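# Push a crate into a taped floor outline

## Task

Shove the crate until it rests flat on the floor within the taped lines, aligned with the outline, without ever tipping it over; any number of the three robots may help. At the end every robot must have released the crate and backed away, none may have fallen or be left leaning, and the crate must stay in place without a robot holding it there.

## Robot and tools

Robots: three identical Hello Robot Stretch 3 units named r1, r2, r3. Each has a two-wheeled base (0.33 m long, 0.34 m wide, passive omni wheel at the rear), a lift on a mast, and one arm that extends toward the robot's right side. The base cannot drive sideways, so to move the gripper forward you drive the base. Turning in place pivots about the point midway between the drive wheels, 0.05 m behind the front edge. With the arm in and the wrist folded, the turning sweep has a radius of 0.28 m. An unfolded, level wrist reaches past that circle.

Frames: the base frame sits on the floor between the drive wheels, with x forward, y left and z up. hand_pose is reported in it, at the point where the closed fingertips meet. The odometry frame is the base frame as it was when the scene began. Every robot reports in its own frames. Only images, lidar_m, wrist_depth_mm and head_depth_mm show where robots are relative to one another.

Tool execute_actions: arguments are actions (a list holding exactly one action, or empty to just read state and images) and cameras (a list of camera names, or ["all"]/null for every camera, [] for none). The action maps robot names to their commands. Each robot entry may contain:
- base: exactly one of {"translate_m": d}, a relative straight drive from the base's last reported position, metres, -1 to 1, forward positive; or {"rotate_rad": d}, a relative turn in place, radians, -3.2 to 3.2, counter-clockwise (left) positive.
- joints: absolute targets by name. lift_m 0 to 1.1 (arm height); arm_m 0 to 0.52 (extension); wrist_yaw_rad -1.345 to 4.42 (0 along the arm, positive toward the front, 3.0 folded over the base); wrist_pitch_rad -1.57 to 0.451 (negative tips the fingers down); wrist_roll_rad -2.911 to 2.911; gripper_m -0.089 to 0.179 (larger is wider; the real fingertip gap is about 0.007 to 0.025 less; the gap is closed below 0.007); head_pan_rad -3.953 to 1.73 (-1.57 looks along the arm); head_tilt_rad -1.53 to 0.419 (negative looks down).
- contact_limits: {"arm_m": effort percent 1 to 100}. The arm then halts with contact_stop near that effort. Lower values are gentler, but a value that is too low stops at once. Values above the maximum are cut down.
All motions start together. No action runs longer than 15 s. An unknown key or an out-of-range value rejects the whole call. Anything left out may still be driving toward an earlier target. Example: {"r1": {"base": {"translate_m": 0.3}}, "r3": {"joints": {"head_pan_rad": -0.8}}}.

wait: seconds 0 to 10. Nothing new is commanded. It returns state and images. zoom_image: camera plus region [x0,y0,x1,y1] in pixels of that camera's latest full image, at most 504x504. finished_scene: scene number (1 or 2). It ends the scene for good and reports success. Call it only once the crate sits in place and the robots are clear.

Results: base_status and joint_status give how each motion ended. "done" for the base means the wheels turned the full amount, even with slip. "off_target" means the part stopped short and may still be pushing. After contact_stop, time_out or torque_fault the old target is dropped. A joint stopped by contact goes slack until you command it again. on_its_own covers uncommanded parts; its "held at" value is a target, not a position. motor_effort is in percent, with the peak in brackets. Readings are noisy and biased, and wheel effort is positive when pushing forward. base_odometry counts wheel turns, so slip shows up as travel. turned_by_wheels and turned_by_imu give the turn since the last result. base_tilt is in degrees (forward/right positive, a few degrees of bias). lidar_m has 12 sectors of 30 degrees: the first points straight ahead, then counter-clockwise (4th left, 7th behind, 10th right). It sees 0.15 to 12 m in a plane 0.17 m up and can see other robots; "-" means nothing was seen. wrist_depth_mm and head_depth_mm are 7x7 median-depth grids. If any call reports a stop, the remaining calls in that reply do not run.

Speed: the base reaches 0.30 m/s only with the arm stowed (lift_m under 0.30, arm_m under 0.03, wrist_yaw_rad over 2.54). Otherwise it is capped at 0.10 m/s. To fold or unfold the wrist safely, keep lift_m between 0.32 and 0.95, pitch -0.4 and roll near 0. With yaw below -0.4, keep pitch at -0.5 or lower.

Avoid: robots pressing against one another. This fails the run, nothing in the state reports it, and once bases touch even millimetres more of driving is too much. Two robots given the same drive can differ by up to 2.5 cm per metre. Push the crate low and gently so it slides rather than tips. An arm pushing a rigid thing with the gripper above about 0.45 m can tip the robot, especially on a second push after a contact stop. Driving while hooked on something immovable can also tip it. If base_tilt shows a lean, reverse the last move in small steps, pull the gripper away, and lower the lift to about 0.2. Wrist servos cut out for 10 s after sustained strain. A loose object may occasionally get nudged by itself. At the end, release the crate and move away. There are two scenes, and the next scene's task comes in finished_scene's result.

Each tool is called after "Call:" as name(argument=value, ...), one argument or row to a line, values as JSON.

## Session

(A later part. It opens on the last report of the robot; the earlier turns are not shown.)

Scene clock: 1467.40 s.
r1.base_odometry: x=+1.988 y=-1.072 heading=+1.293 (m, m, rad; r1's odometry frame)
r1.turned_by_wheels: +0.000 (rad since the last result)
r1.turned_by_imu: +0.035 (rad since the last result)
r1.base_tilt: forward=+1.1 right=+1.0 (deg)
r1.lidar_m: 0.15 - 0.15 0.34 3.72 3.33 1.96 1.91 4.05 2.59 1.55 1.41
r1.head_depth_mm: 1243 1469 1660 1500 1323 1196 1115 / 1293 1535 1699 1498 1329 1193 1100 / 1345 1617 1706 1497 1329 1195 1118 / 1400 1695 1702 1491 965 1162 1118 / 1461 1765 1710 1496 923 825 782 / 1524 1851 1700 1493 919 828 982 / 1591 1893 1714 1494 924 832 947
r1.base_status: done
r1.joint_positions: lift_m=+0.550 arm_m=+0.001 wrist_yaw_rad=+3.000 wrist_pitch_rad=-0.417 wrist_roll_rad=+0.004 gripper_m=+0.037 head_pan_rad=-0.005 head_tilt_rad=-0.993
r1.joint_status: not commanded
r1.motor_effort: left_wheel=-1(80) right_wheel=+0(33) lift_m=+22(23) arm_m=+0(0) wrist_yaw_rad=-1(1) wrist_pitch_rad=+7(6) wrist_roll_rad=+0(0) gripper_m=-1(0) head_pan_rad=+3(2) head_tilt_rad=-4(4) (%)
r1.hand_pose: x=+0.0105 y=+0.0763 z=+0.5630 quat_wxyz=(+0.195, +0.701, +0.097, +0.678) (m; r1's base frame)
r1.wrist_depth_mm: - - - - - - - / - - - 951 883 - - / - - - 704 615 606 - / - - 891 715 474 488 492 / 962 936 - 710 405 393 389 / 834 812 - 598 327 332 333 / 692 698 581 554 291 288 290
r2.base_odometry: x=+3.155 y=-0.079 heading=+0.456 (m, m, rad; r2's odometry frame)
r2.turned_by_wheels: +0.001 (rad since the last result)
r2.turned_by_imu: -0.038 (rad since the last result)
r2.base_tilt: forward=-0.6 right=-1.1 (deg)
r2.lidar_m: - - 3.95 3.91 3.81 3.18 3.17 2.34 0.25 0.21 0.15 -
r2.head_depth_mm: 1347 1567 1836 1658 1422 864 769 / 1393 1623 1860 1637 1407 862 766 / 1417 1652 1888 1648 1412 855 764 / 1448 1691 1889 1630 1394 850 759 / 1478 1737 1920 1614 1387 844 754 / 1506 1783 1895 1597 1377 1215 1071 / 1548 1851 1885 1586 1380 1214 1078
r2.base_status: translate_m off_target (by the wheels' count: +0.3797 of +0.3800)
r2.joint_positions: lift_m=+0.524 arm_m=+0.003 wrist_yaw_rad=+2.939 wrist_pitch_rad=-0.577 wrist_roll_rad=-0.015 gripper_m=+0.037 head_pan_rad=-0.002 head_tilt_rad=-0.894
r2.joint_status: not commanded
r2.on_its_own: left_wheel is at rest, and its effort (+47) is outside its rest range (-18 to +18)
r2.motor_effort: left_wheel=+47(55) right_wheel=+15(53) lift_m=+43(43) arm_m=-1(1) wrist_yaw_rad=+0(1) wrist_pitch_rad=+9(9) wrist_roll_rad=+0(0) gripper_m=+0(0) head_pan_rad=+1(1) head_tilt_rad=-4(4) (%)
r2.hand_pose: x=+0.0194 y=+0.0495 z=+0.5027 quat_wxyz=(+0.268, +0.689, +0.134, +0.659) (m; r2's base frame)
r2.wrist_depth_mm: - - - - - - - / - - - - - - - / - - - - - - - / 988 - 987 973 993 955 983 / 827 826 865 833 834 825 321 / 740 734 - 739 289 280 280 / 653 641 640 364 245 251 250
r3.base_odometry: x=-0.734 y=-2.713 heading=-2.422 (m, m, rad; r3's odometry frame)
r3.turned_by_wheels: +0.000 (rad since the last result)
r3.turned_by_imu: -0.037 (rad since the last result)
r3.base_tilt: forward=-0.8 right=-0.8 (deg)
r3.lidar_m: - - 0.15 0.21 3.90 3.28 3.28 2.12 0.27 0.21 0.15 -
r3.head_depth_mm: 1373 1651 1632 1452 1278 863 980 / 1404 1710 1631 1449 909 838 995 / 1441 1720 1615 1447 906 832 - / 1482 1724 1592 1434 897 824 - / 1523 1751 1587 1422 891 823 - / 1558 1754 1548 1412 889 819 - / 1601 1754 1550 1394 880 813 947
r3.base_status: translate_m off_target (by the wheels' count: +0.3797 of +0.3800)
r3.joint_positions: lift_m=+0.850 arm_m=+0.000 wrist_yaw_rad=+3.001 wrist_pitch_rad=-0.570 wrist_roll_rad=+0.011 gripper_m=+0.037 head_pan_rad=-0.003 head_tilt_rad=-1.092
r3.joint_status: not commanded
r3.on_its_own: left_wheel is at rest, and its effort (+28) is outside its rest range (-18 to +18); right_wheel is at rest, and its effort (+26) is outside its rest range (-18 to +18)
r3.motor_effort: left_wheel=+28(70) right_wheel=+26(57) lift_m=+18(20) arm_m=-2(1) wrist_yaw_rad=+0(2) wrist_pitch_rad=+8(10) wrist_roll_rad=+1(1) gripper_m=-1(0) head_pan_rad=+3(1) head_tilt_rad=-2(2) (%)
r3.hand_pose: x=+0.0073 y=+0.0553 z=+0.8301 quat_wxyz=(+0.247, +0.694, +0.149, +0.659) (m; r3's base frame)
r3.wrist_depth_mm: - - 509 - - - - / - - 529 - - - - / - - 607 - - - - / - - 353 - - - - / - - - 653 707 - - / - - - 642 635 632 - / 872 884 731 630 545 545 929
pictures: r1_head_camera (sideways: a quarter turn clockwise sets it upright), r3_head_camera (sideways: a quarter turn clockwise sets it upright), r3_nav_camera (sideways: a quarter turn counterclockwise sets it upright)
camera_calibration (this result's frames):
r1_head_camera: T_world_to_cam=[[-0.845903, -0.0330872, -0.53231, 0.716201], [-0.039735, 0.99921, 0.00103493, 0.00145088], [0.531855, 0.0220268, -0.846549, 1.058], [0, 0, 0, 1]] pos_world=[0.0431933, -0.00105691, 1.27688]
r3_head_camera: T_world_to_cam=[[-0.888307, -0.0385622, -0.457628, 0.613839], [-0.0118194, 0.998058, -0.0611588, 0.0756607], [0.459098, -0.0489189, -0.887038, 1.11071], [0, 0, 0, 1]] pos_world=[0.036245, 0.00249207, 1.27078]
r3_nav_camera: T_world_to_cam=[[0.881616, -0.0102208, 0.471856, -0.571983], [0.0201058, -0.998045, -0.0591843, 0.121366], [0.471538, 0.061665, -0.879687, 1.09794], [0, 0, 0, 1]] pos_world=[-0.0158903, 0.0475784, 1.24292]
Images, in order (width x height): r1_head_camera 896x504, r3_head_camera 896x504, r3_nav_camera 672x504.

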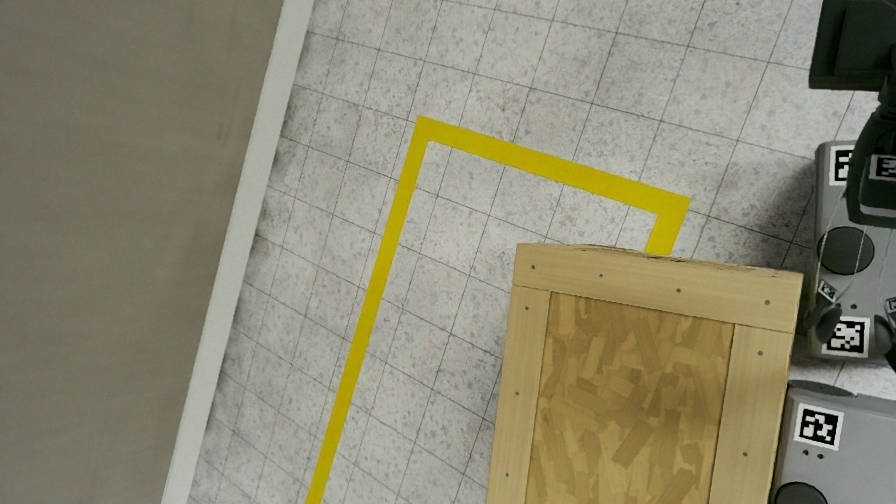

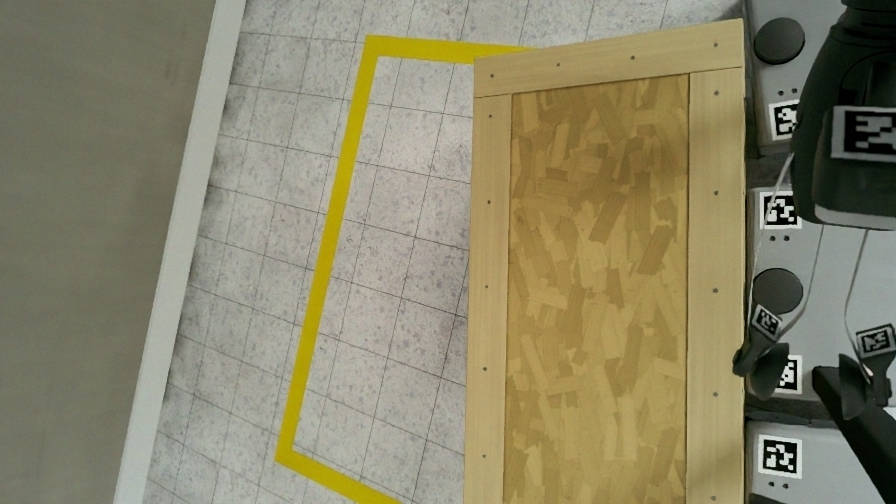

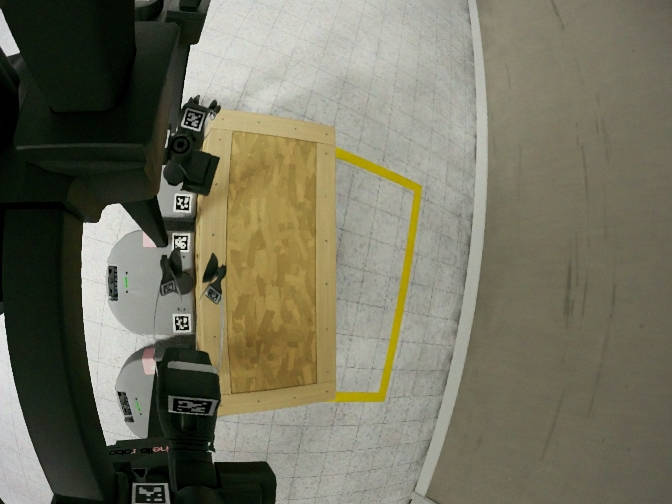

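Call:
execute_actions(
  actions=[
    {"r1":{"base":{"rotate_rad":-0.065}},"r2":{"base":{"translate_m":-0.005}},"r3":{"base":{"translate_m":-0.005}}},
  ],
  cameras=[],
)

Call:
execute_actions(
  actions=[
    {"r1":{"base":{"translate_m":0.33}},"r2":{"base":{"translate_m":0.33}},"r3":{"base":{"translate_m":0.33}}},
  ],
  cameras=["r1_head_camera","r3_nav_camera","r3_head_camera"],
)

Scene clock: 1489.50 s.
r1.base_odometry: x=+1.988 y=-1.072 heading=+1.229 (m, m, rad; r1's odometry frame)
r1.turned_by_wheels: -0.065 (rad since the last result)
r1.turned_by_imu: -0.066 (rad since the last result)
r1.base_tilt: forward=+1.2 right=+0.8 (deg)
r1.lidar_m: 0.17 0.15 0.15 0.25 3.88 3.34 3.33 1.91 4.03 2.89 1.62 1.41
r1.head_depth_mm: 1241 1470 1665 1483 1318 1198 1110 / 1281 1538 1707 1491 1323 1194 1097 / 1328 1600 1689 1498 1322 1188 1111 / 1373 1642 1706 1489 1285 1176 1115 / 1415 1719 1713 1484 924 830 779 / 1468 1797 1693 1489 918 829 978 / 1514 1849 1706 1490 927 828 935
r1.base_status: done
r1.joint_positions: lift_m=+0.550 arm_m=+0.001 wrist_yaw_rad=+3.000 wrist_pitch_rad=-0.417 wrist_roll_rad=+0.004 gripper_m=+0.037 head_pan_rad=-0.005 head_tilt_rad=-0.993
r1.joint_status: not commanded
r1.motor_effort: left_wheel=+3(8) right_wheel=-3(7) lift_m=+23(23) arm_m=+0(0) wrist_yaw_rad=+1(0) wrist_pitch_rad=+7(7) wrist_roll_rad=+0(0) gripper_m=+0(0) head_pan_rad=+3(3) head_tilt_rad=-4(4) (%)
r1.hand_pose: x=+0.0105 y=+0.0763 z=+0.5630 quat_wxyz=(+0.195, +0.701, +0.097, +0.678) (m; r1's base frame)
r1.wrist_depth_mm: - - 945 - - - - / - - - 948 844 - - / - - - 700 629 612 - / - - 852 625 476 476 - / 972 956 - 688 402 399 392 / 811 838 - 597 326 337 334 / 704 685 556 562 291 290 288
r2.base_odometry: x=+3.151 y=-0.081 heading=+0.456 (m, m, rad; r2's odometry frame)
r2.turned_by_wheels: +0.000 (rad since the last result)
r2.turned_by_imu: -0.002 (rad since the last result)
r2.base_tilt: forward=-0.7 right=-1.1 (deg)
r2.lidar_m: - - 3.92 3.92 3.78 3.19 3.18 2.34 0.25 0.23 0.15 -
r2.head_depth_mm: 1351 1582 1839 1654 1429 864 767 / 1377 1614 1855 1649 1411 859 766 / 1417 1664 1881 1642 1404 856 761 / 1444 1708 1918 1631 1401 855 756 / 1484 1744 1920 1614 1393 845 756 / 1502 1800 1903 1611 1382 1221 1069 / 1542 1864 1875 1576 1381 1207 1085
r2.base_status: done
r2.joint_positions: lift_m=+0.524 arm_m=+0.003 wrist_yaw_rad=+2.939 wrist_pitch_rad=-0.577 wrist_roll_rad=-0.015 gripper_m=+0.037 head_pan_rad=-0.002 head_tilt_rad=-0.894
r2.joint_status: not commanded
r2.motor_effort: left_wheel=+0(43) right_wheel=-1(15) lift_m=+43(43) arm_m=-1(1) wrist_yaw_rad=+1(0) wrist_pitch_rad=+9(9) wrist_roll_rad=-1(0) gripper_m=+0(0) head_pan_rad=+1(0) head_tilt_rad=-3(4) (%)
r2.hand_pose: x=+0.0194 y=+0.0495 z=+0.5027 quat_wxyz=(+0.268, +0.689, +0.134, +0.659) (m; r2's base frame)
r2.wrist_depth_mm: - - - - - - - / - - - - - - - / - - - - - - - / 984 - 974 991 996 950 982 / 835 808 854 829 834 825 320 / 724 729 - 716 288 280 280 / 647 659 636 654 244 251 248
r3.base_odometry: x=-0.730 y=-2.710 heading=-2.422 (m, m, rad; r3's odometry frame)
r3.turned_by_wheels: +0.000 (rad since the last result)
r3.turned_by_imu: -0.001 (rad since the last result)
r3.base_tilt: forward=-0.6 right=-0.8 (deg)
r3.lidar_m: - - 0.15 0.22 3.86 3.28 3.27 2.11 0.27 0.23 0.15 -
r3.head_depth_mm: 1366 1661 1633 1461 1287 999 982 / 1414 1700 1632 1449 910 854 992 / 1448 1727 1602 1435 903 842 - / 1480 1740 1594 1434 894 834 - / 1524 1757 1569 1415 888 826 - / 1566 1737 1572 1407 885 827 - / 1614 1756 1557 1407 880 824 941
r3.base_status: done
r3.joint_positions: lift_m=+0.850 arm_m=+0.000 wrist_yaw_rad=+3.001 wrist_pitch_rad=-0.570 wrist_roll_rad=+0.011 gripper_m=+0.037 head_pan_rad=-0.003 head_tilt_rad=-1.092
r3.joint_status: not commanded
r3.motor_effort: left_wheel=+1(26) right_wheel=+1(22) lift_m=+18(18) arm_m=-1(1) wrist_yaw_rad=-1(0) wrist_pitch_rad=+8(8) wrist_roll_rad=+1(1) gripper_m=-1(1) head_pan_rad=+3(1) head_tilt_rad=-2(2) (%)
r3.hand_pose: x=+0.0073 y=+0.0553 z=+0.8301 quat_wxyz=(+0.247, +0.694, +0.149, +0.659) (m; r3's base frame)
r3.wrist_depth_mm: - - 513 - - - - / - - 527 - - - - / - - 602 - - - - / - - 351 - - - - / - - - 664 710 - - / - - - 639 631 637 - / 887 876 739 672 540 550 910
pictures: none
No camera images: the call's "cameras" was empty. Leave "cameras" out to get every camera's image.

Scene clock: 1493.87 s.
r1.base_odometry: x=+2.098 y=-0.761 heading=+1.230 (m, m, rad; r1's odometry frame)
r1.turned_by_wheels: +0.001 (rad since the last result)
r1.turned_by_imu: +0.048 (rad since the last result)
r1.base_tilt: forward=+1.2 right=+0.9 (deg)
r1.lidar_m: 0.16 - 0.15 0.21 4.12 3.63 2.24 2.22 4.13 2.07 1.25 1.10
r1.head_depth_mm: 960 1136 1385 1489 1326 1184 1111 / 999 1188 1455 1495 1325 1193 1101 / 1035 1242 1552 1484 1322 1191 1113 / 1077 1306 1608 1492 1290 1160 1113 / 1126 1356 1641 1483 921 828 778 / 1169 1433 1669 1497 925 831 952 / 1216 1518 1704 1489 920 832 925
r1.base_status: translate_m off_target (by the wheels' count: +0.3298 of +0.3300)
r1.joint_positions: lift_m=+0.550 arm_m=+0.001 wrist_yaw_rad=+3.000 wrist_pitch_rad=-0.417 wrist_roll_rad=+0.004 gripper_m=+0.037 head_pan_rad=-0.005 head_tilt_rad=-0.993
r1.joint_status: not commanded
r1.on_its_own: left_wheel is at rest, and its effort (+70) is outside its rest range (-18 to +18)
r1.motor_effort: left_wheel=+70(81) right_wheel=+3(35) lift_m=+23(23) arm_m=+0(0) wrist_yaw_rad=+1(0) wrist_pitch_rad=+7(6) wrist_roll_rad=+0(0) gripper_m=+0(1) head_pan_rad=+3(3) head_tilt_rad=-4(4) (%)
r1.hand_pose: x=+0.0105 y=+0.0763 z=+0.5630 quat_wxyz=(+0.195, +0.701, +0.097, +0.679) (m; r1's base frame)
r1.wrist_depth_mm: - - 844 - - - - / - - - 916 846 - - / - - - 669 623 645 - / - - 856 537 487 479 - / 984 953 - 647 403 397 390 / 807 812 - 581 331 335 329 / 727 696 536 545 292 289 289
r2.base_odometry: x=+3.447 y=+0.064 heading=+0.457 (m, m, rad; r2's odometry frame)
r2.turned_by_wheels: +0.000 (rad since the last result)
r2.turned_by_imu: +0.061 (rad since the last result)
r2.base_tilt: forward=-0.6 right=-1.3 (deg)
r2.lidar_m: - - 3.85 3.85 3.94 3.44 3.44 2.56 0.24 0.21 0.15 -
r2.head_depth_mm: 1115 1298 1554 1642 1424 863 769 / 1152 1326 1603 1652 1416 858 766 / 1176 1386 1669 1643 1417 856 766 / 1218 1425 1754 1630 1394 849 757 / 1250 1482 1767 1624 1394 843 754 / 1291 1537 1812 1598 1389 1222 1067 / 1333 1607 1849 1585 1365 1216 1082
r2.base_status: translate_m off_target (by the wheels' count: +0.3297 of +0.3300)
r2.joint_positions: lift_m=+0.524 arm_m=+0.003 wrist_yaw_rad=+2.939 wrist_pitch_rad=-0.577 wrist_roll_rad=-0.015 gripper_m=+0.037 head_pan_rad=-0.002 head_tilt_rad=-0.894
r2.joint_status: not commanded
r2.on_its_own: left_wheel is at rest, and its effort (+42) is outside its rest range (-18 to +18); right_wheel is at rest, and its effort (+35) is outside its rest range (-18 to +18)
r2.motor_effort: left_wheel=+42(54) right_wheel=+35(53) lift_m=+43(43) arm_m=-1(1) wrist_yaw_rad=+1(0) wrist_pitch_rad=+9(9) wrist_roll_rad=+0(0) gripper_m=+0(0) head_pan_rad=+1(2) head_tilt_rad=-4(4) (%)
r2.hand_pose: x=+0.0194 y=+0.0495 z=+0.5027 quat_wxyz=(+0.268, +0.689, +0.134, +0.659) (m; r2's base frame)
r2.wrist_depth_mm: - - - - - - - / - - - - - - - / - - - - - - - / 972 - 984 990 961 - 963 / 827 828 871 832 831 843 321 / 729 747 - 730 288 281 280 / 657 645 636 365 242 252 253
r3.base_odometry: x=-0.978 y=-2.927 heading=-2.421 (m, m, rad; r3's odometry frame)
r3.turned_by_wheels: +0.000 (rad since the last result)
r3.turned_by_imu: +0.061 (rad since the last result)
r3.base_tilt: forward=-0.7 right=-0.8 (deg)
r3.lidar_m: - - 0.15 0.21 4.09 3.55 3.58 2.37 0.26 0.21 0.15 -
r3.head_depth_mm: 1103 1320 1586 1454 1263 852 981 / 1136 1376 1589 1451 906 841 993 / 1172 1434 1609 1437 904 833 - / 1214 1485 1591 1435 899 821 - / 1257 1544 1582 1429 892 821 - / 1303 1623 1571 1410 884 817 - / 1347 1667 1564 1401 877 816 945
r3.base_status: translate_m off_target (by the wheels' count: +0.3298 of +0.3300)
r3.joint_positions: lift_m=+0.850 arm_m=+0.000 wrist_yaw_rad=+3.000 wrist_pitch_rad=-0.570 wrist_roll_rad=+0.011 gripper_m=+0.037 head_pan_rad=-0.003 head_tilt_rad=-1.092
r3.joint_status: not commanded
r3.on_its_own: left_wheel is at rest, and its effort (+26) is outside its rest range (-18 to +18); right_wheel is at rest, and its effort (+19) is outside its rest range (-18 to +18)
r3.motor_effort: left_wheel=+26(60) right_wheel=+19(49) lift_m=+18(18) arm_m=-2(1) wrist_yaw_rad=+0(3) wrist_pitch_rad=+8(8) wrist_roll_rad=+1(1) gripper_m=+0(1) head_pan_rad=+2(2) head_tilt_rad=-2(3) (%)
r3.hand_pose: x=+0.0073 y=+0.0553 z=+0.8301 quat_wxyz=(+0.247, +0.694, +0.149, +0.659) (m; r3's base frame)
r3.wrist_depth_mm: - - 514 - - - - / - - 524 - - - - / - - 597 - - - - / - - 348 - - - - / - - - 367 712 - - / - - - 641 630 629 - / 884 880 738 627 543 552 927
pictures: r1_head_camera (sideways: a quarter turn clockwise sets it upright), r3_head_camera (sideways: a quarter turn clockwise sets it upright), r3_nav_camera (sideways: a quarter turn counterclockwise sets it upright)
camera_calibration (this result's frames):
r1_head_camera: T_world_to_cam=[[-0.845903, -0.033087, -0.532309, 0.7162], [-0.0397348, 0.99921, 0.00103498, 0.0014508], [0.531854, 0.0220267, -0.846549, 1.058], [0, 0, 0, 1]] pos_world=[0.0431933, -0.00105692, 1.27688]
r3_head_camera: T_world_to_cam=[[-0.888304, -0.0385624, -0.457635, 0.613847], [-0.0118193, 0.998058, -0.0611589, 0.0756608], [0.459104, -0.0489188, -0.887035, 1.11071], [0, 0, 0, 1]] pos_world=[0.0362452, 0.00249208, 1.27078]
r3_nav_camera: T_world_to_cam=[[0.881613, -0.0102206, 0.471862, -0.571991], [0.0201065, -0.998045, -0.0591842, 0.121366], [0.471545, 0.061665, -0.879684, 1.09793], [0, 0, 0, 1]] pos_world=[-0.0158899, 0.0475784, 1.24292]
Images, in order (width x height): r1_head_camera 896x504, r3_head_camera 896x504, r3_nav_camera 672x504.

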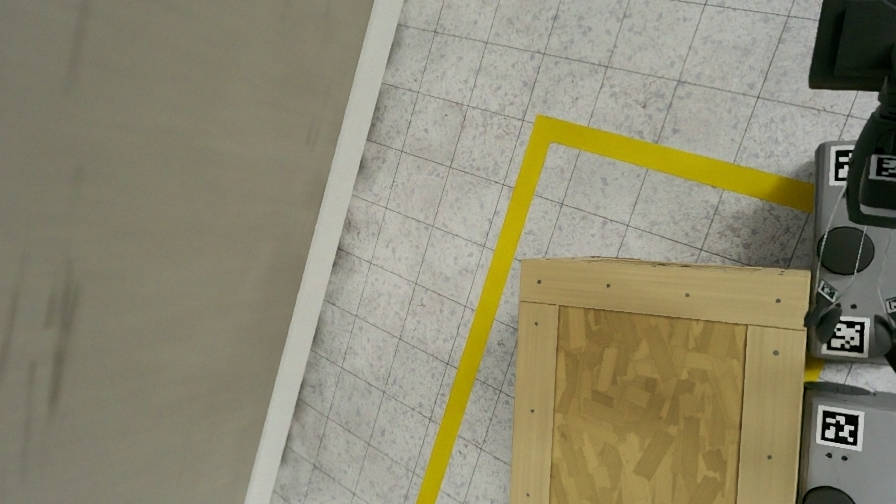

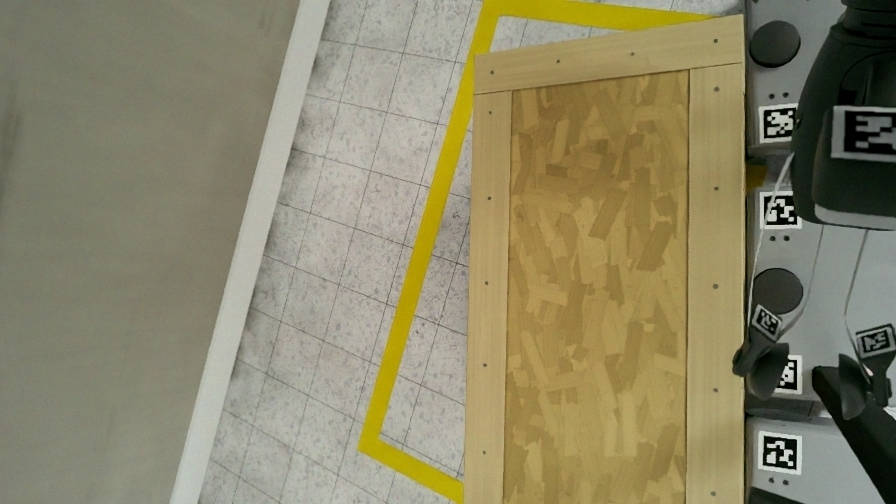

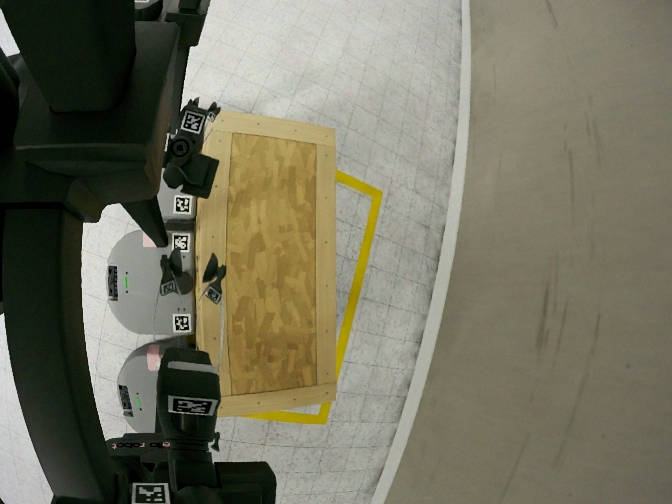

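Call:
execute_actions(
  actions=[
    {"r1":{"base":{"translate_m":-0.12}},"r2":{"base":{"translate_m":0.4}},"r3":{"base":{"translate_m":0.4}}},
  ],
  cameras=["r1_head_camera","r3_nav_camera","r3_head_camera"],
)

Scene clock: 1518.67 s.
r1.base_odometry: x=+2.058 y=-0.874 heading=+1.230 (m, m, rad; r1's odometry frame)
r1.turned_by_wheels: +0.000 (rad since the last result)
r1.turned_by_imu: -0.002 (rad since the last result)
r1.base_tilt: forward=+1.2 right=+0.9 (deg)
r1.lidar_m: 0.19 0.19 0.29 0.54 3.97 3.52 2.13 2.10 4.10 2.30 1.38 1.22
r1.head_depth_mm: 1066 1261 1540 1478 1328 1198 1117 / 1103 1315 1599 1485 1324 1195 1091 / 1147 1371 1630 1490 1326 1195 1112 / 1190 1436 1660 1461 1264 1159 1123 / 1236 1506 1693 1035 919 1006 1125 / 1292 1599 1700 1034 923 1016 1043 / 1352 1680 1721 1035 924 1014 950
r1.base_status: done
r1.joint_positions: lift_m=+0.550 arm_m=+0.001 wrist_yaw_rad=+3.000 wrist_pitch_rad=-0.417 wrist_roll_rad=+0.004 gripper_m=+0.037 head_pan_rad=-0.005 head_tilt_rad=-0.993
r1.joint_status: not commanded
r1.motor_effort: left_wheel=-1(59) right_wheel=+1(4) lift_m=+22(22) arm_m=+0(0) wrist_yaw_rad=-1(0) wrist_pitch_rad=+7(7) wrist_roll_rad=+0(0) gripper_m=+0(0) head_pan_rad=+4(3) head_tilt_rad=-5(5) (%)
r1.hand_pose: x=+0.0105 y=+0.0763 z=+0.5630 quat_wxyz=(+0.195, +0.701, +0.097, +0.679) (m; r1's base frame)
r1.wrist_depth_mm: - - - - - - - / - - - - 866 922 - / - - - - 640 619 659 / - - - 864 541 481 477 / 966 965 - 728 490 396 396 / 814 831 - 608 556 346 334 / 716 704 673 594 591 305 288
r2.base_odometry: x=+3.806 y=+0.241 heading=+0.457 (m, m, rad; r2's odometry frame)
r2.turned_by_wheels: +0.001 (rad since the last result)
r2.turned_by_imu: -0.068 (rad since the last result)
r2.base_tilt: forward=-0.8 right=-1.2 (deg)
r2.lidar_m: - - 3.83 3.83 4.17 3.51 3.49 2.62 0.24 0.21 0.15 -
r2.head_depth_mm: 1063 1244 1493 1655 1414 864 768 / 1090 1278 1541 1636 1422 863 767 / 1111 1306 1584 1636 1413 857 765 / 1136 1342 1628 1629 1401 852 761 / 1160 1369 1686 1621 1392 845 754 / 1187 1414 1742 1605 1385 1213 1069 / 1220 1448 1762 1594 1378 1204 1079
r2.base_status: translate_m off_target (by the wheels' count: +0.3997 of +0.4000)
r2.joint_positions: lift_m=+0.524 arm_m=+0.003 wrist_yaw_rad=+2.939 wrist_pitch_rad=-0.577 wrist_roll_rad=-0.015 gripper_m=+0.037 head_pan_rad=-0.002 head_tilt_rad=-0.894
r2.joint_status: not commanded
r2.on_its_own: left_wheel is at rest, and its effort (+47) is outside its rest range (-18 to +18); right_wheel is at rest, and its effort (+31) is outside its rest range (-18 to +18)
r2.motor_effort: left_wheel=+47(55) right_wheel=+31(52) lift_m=+43(43) arm_m=-1(1) wrist_yaw_rad=+1(1) wrist_pitch_rad=+9(9) wrist_roll_rad=+0(0) gripper_m=+0(1) head_pan_rad=+0(1) head_tilt_rad=-4(4) (%)
r2.hand_pose: x=+0.0194 y=+0.0495 z=+0.5027 quat_wxyz=(+0.268, +0.689, +0.134, +0.659) (m; r2's base frame)
r2.wrist_depth_mm: - - - - - - - / - - - - - - - / - - - - - - - / 975 - 980 973 977 964 - / 838 812 864 843 842 849 320 / 725 714 - 722 288 279 278 / 639 647 652 360 245 252 250
r3.base_odometry: x=-1.278 y=-3.191 heading=-2.421 (m, m, rad; r3's odometry frame)
r3.turned_by_wheels: +0.000 (rad since the last result)
r3.turned_by_imu: -0.066 (rad since the last result)
r3.base_tilt: forward=-0.7 right=-0.8 (deg)
r3.lidar_m: - - 0.15 0.21 4.30 3.60 3.60 2.42 0.34 0.21 0.15 -
r3.head_depth_mm: 1072 1299 1569 1454 1267 861 1126 / 1098 1331 1585 1450 911 840 1128 / 1125 1368 1577 1438 906 833 - / 1157 1420 1593 1438 891 820 - / 1191 1468 1590 1428 892 821 - / 1224 1525 1565 1412 883 815 - / 1250 1572 1543 1396 881 811 944
r3.base_status: translate_m off_target (by the wheels' count: +0.3996 of +0.4000)
r3.joint_positions: lift_m=+0.850 arm_m=+0.000 wrist_yaw_rad=+3.001 wrist_pitch_rad=-0.570 wrist_roll_rad=+0.011 gripper_m=+0.037 head_pan_rad=-0.003 head_tilt_rad=-1.092
r3.joint_status: not commanded
r3.on_its_own: left_wheel is at rest, and its effort (+37) is outside its rest range (-18 to +18); right_wheel is at rest, and its effort (+28) is outside its rest range (-18 to +18)
r3.motor_effort: left_wheel=+37(62) right_wheel=+28(63) lift_m=+18(22) arm_m=-1(1) wrist_yaw_rad=-1(4) wrist_pitch_rad=+8(10) wrist_roll_rad=+1(1) gripper_m=-1(1) head_pan_rad=+1(2) head_tilt_rad=-2(3) (%)
r3.hand_pose: x=+0.0073 y=+0.0553 z=+0.8301 quat_wxyz=(+0.247, +0.694, +0.149, +0.659) (m; r3's base frame)
r3.wrist_depth_mm: - - 505 - - - - / - - 515 - - - - / - - 591 - - - - / - - 345 - - - - / - - - 362 720 - - / - - - 634 632 628 - / 870 894 746 631 544 550 920
pictures: r1_head_camera (sideways: a quarter turn clockwise sets it upright), r3_head_camera (sideways: a quarter turn clockwise sets it upright), r3_nav_camera (sideways: a quarter turn counterclockwise sets it upright)
camera_calibration (this result's frames):
r1_head_camera: T_world_to_cam=[[-0.845903, -0.0330872, -0.532309, 0.7162], [-0.039735, 0.99921, 0.00103498, 0.0014508], [0.531854, 0.0220268, -0.846549, 1.058], [0, 0, 0, 1]] pos_world=[0.0431933, -0.00105691, 1.27688]
r3_head_camera: T_world_to_cam=[[-0.88844, -0.0386508, -0.457363, 0.613494], [-0.0119377, 0.998057, -0.0611543, 0.0756555], [0.458838, -0.048872, -0.887175, 1.11089], [0, 0, 0, 1]] pos_world=[0.0362355, 0.00249512, 1.27077]
r3_nav_camera: T_world_to_cam=[[0.881758, -0.010133, 0.471593, -0.571641], [0.0201882, -0.998042, -0.0591913, 0.121375], [0.47127, 0.061713, -0.879827, 1.09812], [0, 0, 0, 1]] pos_world=[-0.0159127, 0.0475763, 1.24292]
Images, in order (width x height): r1_head_camera 896x504, r3_head_camera 896x504, r3_nav_camera 672x504.

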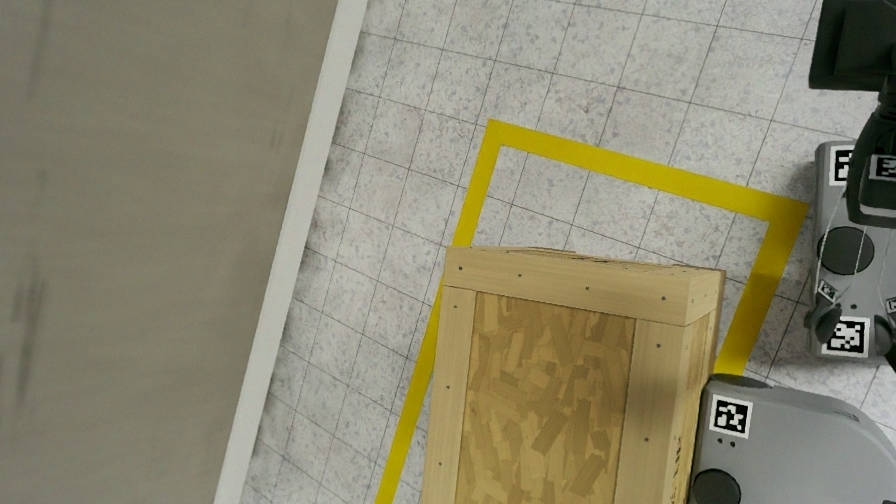

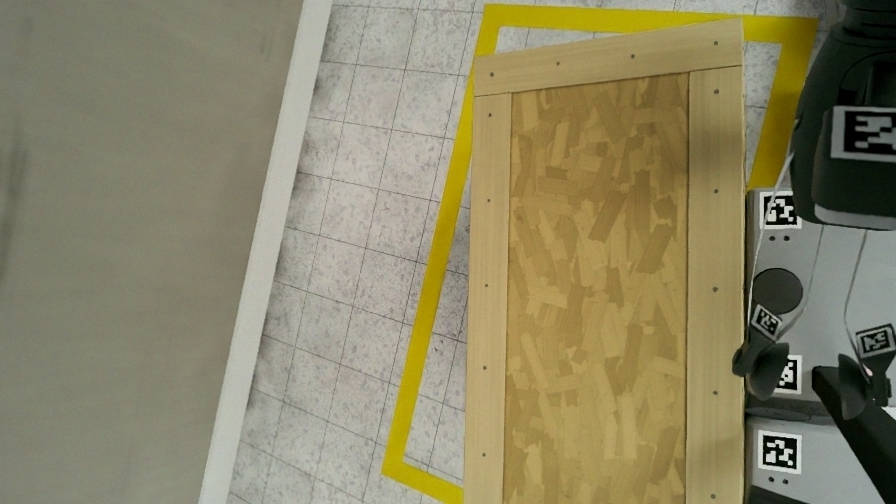

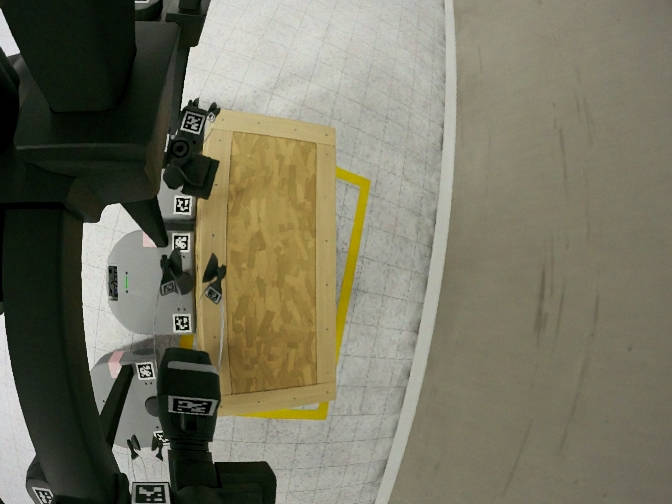

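Call:
execute_actions(
  actions=[
    {"r1":{"base":{"translate_m":-0.6},"joints":{"lift_m":0.26,"wrist_pitch_rad":-0.4}},"r2":{"base":{"translate_m":-0.01}},"r3":{"base":{"translate_m":-0.01}}},
  ],
  cameras=[],
)

Call:
execute_actions(
  actions=[
    {"r1":{"base":{"rotate_rad":1.5}}},
  ],
  cameras=[],
)

Call:
execute_actions(
  actions=[
    {"r1":{"base":{"translate_m":0.75}}},
  ],
  cameras=["r1_nav_camera"],
)

Scene clock: 1593.43 s.
r1.base_odometry: x=+1.857 y=-1.440 heading=+1.230 (m, m, rad; r1's odometry frame)
r1.turned_by_wheels: +0.000 (rad since the last result)
r1.turned_by_imu: -0.003 (rad since the last result)
r1.base_tilt: forward=+1.1 right=+0.9 (deg)
r1.lidar_m: 0.79 0.83 1.08 4.81 3.34 2.96 2.97 1.55 3.92 3.38 2.00 1.79
r1.head_depth_mm: 1580 1847 1698 1498 1328 1190 1078 / 1642 1908 1711 1490 1318 1188 1111 / 1697 1924 1709 1492 1323 1191 1113 / 1776 1950 1264 1452 1324 1196 1119 / 1835 1985 1210 1420 1326 1197 1123 / 1927 1980 1209 1303 1290 1198 1089 / 674 2013 1235 1303 1275 1197 1089
r1.base_status: done
r1.joint_positions: lift_m=+0.260 arm_m=+0.001 wrist_yaw_rad=+3.000 wrist_pitch_rad=-0.417 wrist_roll_rad=+0.004 gripper_m=+0.037 head_pan_rad=-0.005 head_tilt_rad=-0.993
r1.joint_status: all done
r1.motor_effort: left_wheel=+0(10) right_wheel=+0(5) lift_m=+21(22) arm_m=+0(0) wrist_yaw_rad=+0(1) wrist_pitch_rad=+7(5) wrist_roll_rad=+0(0) gripper_m=+0(1) head_pan_rad=+3(3) head_tilt_rad=-4(4) (%)
r1.hand_pose: x=+0.0105 y=+0.0763 z=+0.2731 quat_wxyz=(+0.195, +0.701, +0.097, +0.679) (m; r1's base frame)
r1.wrist_depth_mm: - - - - - 997 812 / - - - - - 833 656 / 888 831 842 862 809 761 517 / 664 665 661 652 661 649 543 / 545 548 - 552 536 521 529 / 468 489 - - 445 455 455 / - - - - 403 393 393
r2.base_odometry: x=+3.797 y=+0.236 heading=+0.457 (m, m, rad; r2's odometry frame)
r2.turned_by_wheels: +0.000 (rad since the last result)
r2.turned_by_imu: -0.003 (rad since the last result)
r2.base_tilt: forward=-0.8 right=-1.2 (deg)
r2.lidar_m: - - 3.85 3.83 4.19 3.47 3.49 1.05 0.24 0.24 0.15 -
r2.head_depth_mm: 1074 1252 1503 1663 1423 863 770 / 1099 1293 1551 1639 1415 860 765 / 1122 1312 1589 1640 1403 858 758 / 1142 1357 1646 1616 1396 854 758 / 1170 1389 1698 1611 1396 844 756 / 1201 1423 1762 1605 1383 1215 1070 / 1225 1475 1760 1603 1377 1214 1088
r2.base_status: done
r2.joint_positions: lift_m=+0.524 arm_m=+0.003 wrist_yaw_rad=+2.939 wrist_pitch_rad=-0.577 wrist_roll_rad=-0.015 gripper_m=+0.037 head_pan_rad=-0.002 head_tilt_rad=-0.894
r2.joint_status: not commanded
r2.motor_effort: left_wheel=+1(41) right_wheel=+0(29) lift_m=+43(43) arm_m=-1(1) wrist_yaw_rad=+0(1) wrist_pitch_rad=+9(9) wrist_roll_rad=+0(0) gripper_m=+0(0) head_pan_rad=+1(1) head_tilt_rad=-4(3) (%)
r2.hand_pose: x=+0.0194 y=+0.0495 z=+0.5027 quat_wxyz=(+0.268, +0.689, +0.134, +0.659) (m; r2's base frame)
r2.wrist_depth_mm: - - - - - - - / - - - - - - - / - - - - - - - / 989 - 977 957 984 975 975 / 842 808 857 843 823 848 319 / 725 728 - 723 289 280 282 / 644 670 652 649 243 251 251
r3.base_odometry: x=-1.270 y=-3.185 heading=-2.421 (m, m, rad; r3's odometry frame)
r3.turned_by_wheels: +0.000 (rad since the last result)
r3.turned_by_imu: -0.001 (rad since the last result)
r3.base_tilt: forward=-0.6 right=-0.8 (deg)
r3.lidar_m: - - 0.15 0.24 4.26 3.60 3.57 0.82 4.60 0.24 0.15 -
r3.head_depth_mm: 1088 1302 1554 1461 1269 1158 1131 / 1108 1346 1571 1456 911 853 1141 / 1135 1385 1584 1439 905 844 - / 1163 1426 1591 1435 897 828 - / 1196 1486 1588 1417 889 823 - / 1234 1526 1563 1407 882 826 - / 1272 1590 1556 1394 881 822 941
r3.base_status: done
r3.joint_positions: lift_m=+0.850 arm_m=+0.000 wrist_yaw_rad=+3.001 wrist_pitch_rad=-0.570 wrist_roll_rad=+0.011 gripper_m=+0.037 head_pan_rad=-0.003 head_tilt_rad=-1.092
r3.joint_status: not commanded
r3.motor_effort: left_wheel=+0(33) right_wheel=+1(25) lift_m=+18(18) arm_m=-1(1) wrist_yaw_rad=-1(1) wrist_pitch_rad=+8(8) wrist_roll_rad=+1(1) gripper_m=+0(0) head_pan_rad=+0(2) head_tilt_rad=-2(2) (%)
r3.hand_pose: x=+0.0073 y=+0.0553 z=+0.8301 quat_wxyz=(+0.247, +0.694, +0.149, +0.659) (m; r3's base frame)
r3.wrist_depth_mm: - - 510 - - - - / - - 516 - - - - / - - 598 - - - - / - - 345 - - - - / - - - 368 705 - - / - - - 628 636 637 - / 871 889 741 716 537 548 914
pictures: none
No camera images: the call's "cameras" was empty. Leave "cameras" out to get every camera's image.

Scene clock: 1595.70 s.
r1.base_odometry: x=+1.857 y=-1.440 heading=+2.730 (m, m, rad; r1's odometry frame)
r1.turned_by_wheels: +1.500 (rad since the last result)
r1.turned_by_imu: +1.507 (rad since the last result)
r1.base_tilt: forward=+1.3 right=+0.8 (deg)
r1.lidar_m: 4.77 3.50 2.97 2.96 3.35 3.92 3.91 2.11 1.79 0.79 0.81 1.08
r1.head_depth_mm: 2368 1974 1697 1419 1291 1189 1081 / 2387 1988 1710 1493 1326 1194 1113 / 2376 1983 1704 1487 1329 1189 1108 / 2382 1995 1706 1494 1330 1194 1123 / 2378 1973 1701 1490 1326 1195 1124 / 2386 1990 1721 1489 1331 1192 1081 / 2413 1974 1706 1488 1335 1198 1080
r1.base_status: done
r1.joint_positions: lift_m=+0.260 arm_m=+0.001 wrist_yaw_rad=+3.000 wrist_pitch_rad=-0.417 wrist_roll_rad=+0.004 gripper_m=+0.037 head_pan_rad=-0.005 head_tilt_rad=-0.993
r1.joint_status: not commanded
r1.motor_effort: left_wheel=-2(13) right_wheel=+2(11) lift_m=+20(20) arm_m=+0(0) wrist_yaw_rad=+1(1) wrist_pitch_rad=+7(7) wrist_roll_rad=+0(0) gripper_m=+0(1) head_pan_rad=+3(3) head_tilt_rad=-5(3) (%)
r1.hand_pose: x=+0.0105 y=+0.0763 z=+0.2731 quat_wxyz=(+0.195, +0.701, +0.097, +0.679) (m; r1's base frame)
r1.wrist_depth_mm: - - - - - - - / - - - - - - - / 855 869 856 839 820 839 835 / 671 666 678 652 648 646 647 / 556 549 - 563 546 518 523 / 470 497 - - 448 451 451 / - - - - 398 394 386
r2.base_odometry: x=+3.797 y=+0.236 heading=+0.457 (m, m, rad; r2's odometry frame)
r2.turned_by_wheels: +0.000 (rad since the last result)
r2.turned_by_imu: -0.001 (rad since the last result)
r2.base_tilt: forward=-0.7 right=-1.1 (deg)
r2.lidar_m: - - 3.84 3.82 4.20 3.51 3.49 2.61 0.24 0.24 0.15 -
r2.head_depth_mm: 1074 1257 1502 1647 1432 864 770 / 1095 1284 1543 1637 1420 861 765 / 1120 1322 1591 1638 1400 851 763 / 1145 1352 1648 1624 1402 854 758 / 1168 1384 1699 1625 1393 843 756 / 1202 1429 1747 1595 1387 1213 1071 / 1223 1465 1756 1597 1374 1213 1082
r2.base_status: not commanded
r2.joint_positions: lift_m=+0.524 arm_m=+0.003 wrist_yaw_rad=+2.939 wrist_pitch_rad=-0.577 wrist_roll_rad=-0.015 gripper_m=+0.037 head_pan_rad=-0.002 head_tilt_rad=-0.894
r2.joint_status: not commanded
r2.motor_effort: left_wheel=+1(1) right_wheel=-1(1) lift_m=+43(43) arm_m=-1(0) wrist_yaw_rad=+1(0) wrist_pitch_rad=+9(9) wrist_roll_rad=+0(1) gripper_m=+1(0) head_pan_rad=+1(1) head_tilt_rad=-4(4) (%)
r2.hand_pose: x=+0.0194 y=+0.0495 z=+0.5027 quat_wxyz=(+0.268, +0.689, +0.134, +0.659) (m; r2's base frame)
r2.wrist_depth_mm: - - - - - - - / - - - - - - - / - - - - - - - / 963 - 969 974 994 993 977 / 848 811 870 830 841 841 319 / 723 739 - 710 289 279 281 / 652 650 648 661 244 250 250
r3.base_odometry: x=-1.270 y=-3.185 heading=-2.421 (m, m, rad; r3's odometry frame)
r3.turned_by_wheels: +0.000 (rad since the last result)
r3.turned_by_imu: +0.000 (rad since the last result)
r3.base_tilt: forward=-0.6 right=-0.8 (deg)
r3.lidar_m: - - 0.15 0.24 4.26 3.59 3.59 0.82 4.59 0.24 0.15 -
r3.head_depth_mm: 1086 1296 1568 1463 1275 1156 1128 / 1102 1337 1569 1455 907 853 1134 / 1139 1386 1577 1429 905 844 - / 1168 1425 1588 1427 891 833 - / 1198 1470 1579 1425 889 822 - / 1230 1531 1566 1413 883 826 - / 1270 1584 1558 1397 879 821 943
r3.base_status: not commanded
r3.joint_positions: lift_m=+0.850 arm_m=+0.000 wrist_yaw_rad=+3.001 wrist_pitch_rad=-0.570 wrist_roll_rad=+0.011 gripper_m=+0.037 head_pan_rad=-0.003 head_tilt_rad=-1.092
r3.joint_status: not commanded
r3.motor_effort: left_wheel=+1(0) right_wheel=+1(1) lift_m=+18(18) arm_m=-1(1) wrist_yaw_rad=-1(0) wrist_pitch_rad=+8(8) wrist_roll_rad=+1(1) gripper_m=+0(1) head_pan_rad=+1(2) head_tilt_rad=-3(2) (%)
r3.hand_pose: x=+0.0073 y=+0.0553 z=+0.8301 quat_wxyz=(+0.247, +0.694, +0.149, +0.659) (m; r3's base frame)
r3.wrist_depth_mm: - - 511 - - - - / - - 522 - - - - / - - 596 - - - - / - - 343 - - - - / - - - 364 704 - - / - - - 645 632 628 - / 871 879 745 715 541 549 915
pictures: none
No camera images: the call's "cameras" was empty. Leave "cameras" out to get every camera's image.

Scene clock: 1599.90 s.
r1.base_odometry: x=+1.170 y=-1.140 heading=+2.730 (m, m, rad; r1's odometry frame)
r1.turned_by_wheels: +0.000 (rad since the last result)
r1.turned_by_imu: +0.002 (rad since the last result)
r1.base_tilt: forward=+1.2 right=+0.9 (deg)
r1.lidar_m: 4.06 3.33 2.82 2.80 1.99 1.99 4.25 2.31 0.74 0.64 0.67 3.63
r1.head_depth_mm: 2388 1969 1699 1485 1321 1190 1080 / 2375 1979 1697 1483 1330 1193 1117 / 2373 1976 1704 1480 1329 1194 1116 / 2388 1990 1710 1488 1326 1189 1123 / 2380 1993 1717 1493 1327 1192 1121 / 2381 1983 1709 1492 1323 1194 1088 / 2395 1987 1714 1490 1329 1195 1086
r1.base_status: done
r1.joint_positions: lift_m=+0.260 arm_m=+0.001 wrist_yaw_rad=+3.000 wrist_pitch_rad=-0.417 wrist_roll_rad=+0.004 gripper_m=+0.037 head_pan_rad=-0.005 head_tilt_rad=-0.993
r1.joint_status: not commanded
r1.motor_effort: left_wheel=-3(7) right_wheel=+2(9) lift_m=+20(21) arm_m=+0(0) wrist_yaw_rad=+0(0) wrist_pitch_rad=+7(7) wrist_roll_rad=+0(0) gripper_m=+0(1) head_pan_rad=+3(3) head_tilt_rad=-4(4) (%)
r1.hand_pose: x=+0.0105 y=+0.0763 z=+0.2731 quat_wxyz=(+0.195, +0.701, +0.097, +0.679) (m; r1's base frame)
r1.wrist_depth_mm: - - - - - - - / - - - - - - - / 885 824 849 849 833 827 830 / 681 670 669 664 644 651 645 / 555 541 - 561 549 539 524 / 465 490 - - 442 451 453 / - - - - 396 394 395
r2.base_odometry: x=+3.797 y=+0.236 heading=+0.457 (m, m, rad; r2's odometry frame)
r2.turned_by_wheels: +0.000 (rad since the last result)
r2.turned_by_imu: -0.001 (rad since the last result)
r2.base_tilt: forward=-0.7 right=-1.2 (deg)
r2.lidar_m: - - 3.84 3.81 4.18 3.51 0.69 2.61 0.24 0.24 0.15 -
r2.head_depth_mm: 1070 1254 1507 1657 1416 862 769 / 1101 1279 1547 1644 1415 862 763 / 1118 1321 1600 1632 1411 859 761 / 1148 1346 1648 1624 1392 851 758 / 1173 1384 1701 1620 1390 846 753 / 1195 1426 1760 1600 1380 1216 1067 / 1224 1466 1751 1590 1373 1218 1082
r2.base_status: not commanded
r2.joint_positions: lift_m=+0.524 arm_m=+0.003 wrist_yaw_rad=+2.939 wrist_pitch_rad=-0.577 wrist_roll_rad=-0.015 gripper_m=+0.037 head_pan_rad=-0.002 head_tilt_rad=-0.894
r2.joint_status: not commanded
r2.motor_effort: left_wheel=+0(1) right_wheel=-1(1) lift_m=+43(43) arm_m=-1(1) wrist_yaw_rad=+0(1) wrist_pitch_rad=+9(9) wrist_roll_rad=+0(1) gripper_m=+0(0) head_pan_rad=+2(1) head_tilt_rad=-4(4) (%)
r2.hand_pose: x=+0.0194 y=+0.0495 z=+0.5027 quat_wxyz=(+0.268, +0.689, +0.134, +0.659) (m; r2's base frame)
r2.wrist_depth_mm: - - - - - - - / - - - - - - - / - - - - - - - / 973 - 969 971 995 - 971 / 834 809 859 845 831 831 319 / 730 737 - 725 288 280 279 / 647 642 643 648 244 252 253
r3.base_odometry: x=-1.270 y=-3.185 heading=-2.421 (m, m, rad; r3's odometry frame)
r3.turned_by_wheels: +0.000 (rad since the last result)
r3.turned_by_imu: -0.001 (rad since the last result)
r3.base_tilt: forward=-0.7 right=-0.8 (deg)
r3.lidar_m: - - 0.15 0.24 4.28 0.74 0.86 2.41 4.57 0.24 0.15 -
r3.head_depth_mm: 1082 1308 1566 1471 1276 1163 1131 / 1101 1344 1575 1456 907 850 1136 / 1141 1387 1594 1439 903 844 - / 1167 1439 1595 1434 896 835 - / 1198 1493 1572 1415 887 822 - / 1228 1534 1565 1414 886 827 - / 1261 1598 1550 1394 879 823 946
r3.base_status: not commanded
r3.joint_positions: lift_m=+0.850 arm_m=+0.000 wrist_yaw_rad=+3.001 wrist_pitch_rad=-0.570 wrist_roll_rad=+0.011 gripper_m=+0.037 head_pan_rad=-0.003 head_tilt_rad=-1.092
r3.joint_status: not commanded
r3.motor_effort: left_wheel=+0(0) right_wheel=+1(1) lift_m=+18(18) arm_m=-1(1) wrist_yaw_rad=-1(1) wrist_pitch_rad=+8(8) wrist_roll_rad=+1(1) gripper_m=+0(0) head_pan_rad=+2(3) head_tilt_rad=-2(2) (%)
r3.hand_pose: x=+0.0073 y=+0.0553 z=+0.8301 quat_wxyz=(+0.247, +0.694, +0.149, +0.659) (m; r3's base frame)
r3.wrist_depth_mm: - - 504 - - - - / - - 524 - - - - / - - 586 - - - - / - - 345 - - - - / - - - 364 714 - - / - - - 643 630 628 - / 857 883 742 720 541 550 899
pictures: r1_nav_camera (sideways: a quarter turn counterclockwise sets it upright)
camera_calibration (this result's frames):
r1_nav_camera: T_world_to_cam=[[0.830833, 0.030483, 0.555687, -0.691003], [-0.0022117, -0.99831, 0.0580706, -0.0206708], [0.556518, -0.049476, -0.829361, 1.03315], [0, 0, 0, 1]] pos_world=[-0.000902381, 0.051544, 1.24203]
Images, in order (width x height): r1_nav_camera 672x504.

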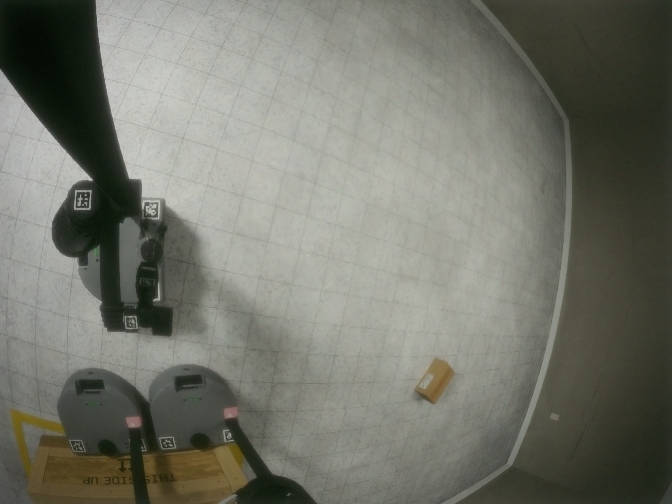

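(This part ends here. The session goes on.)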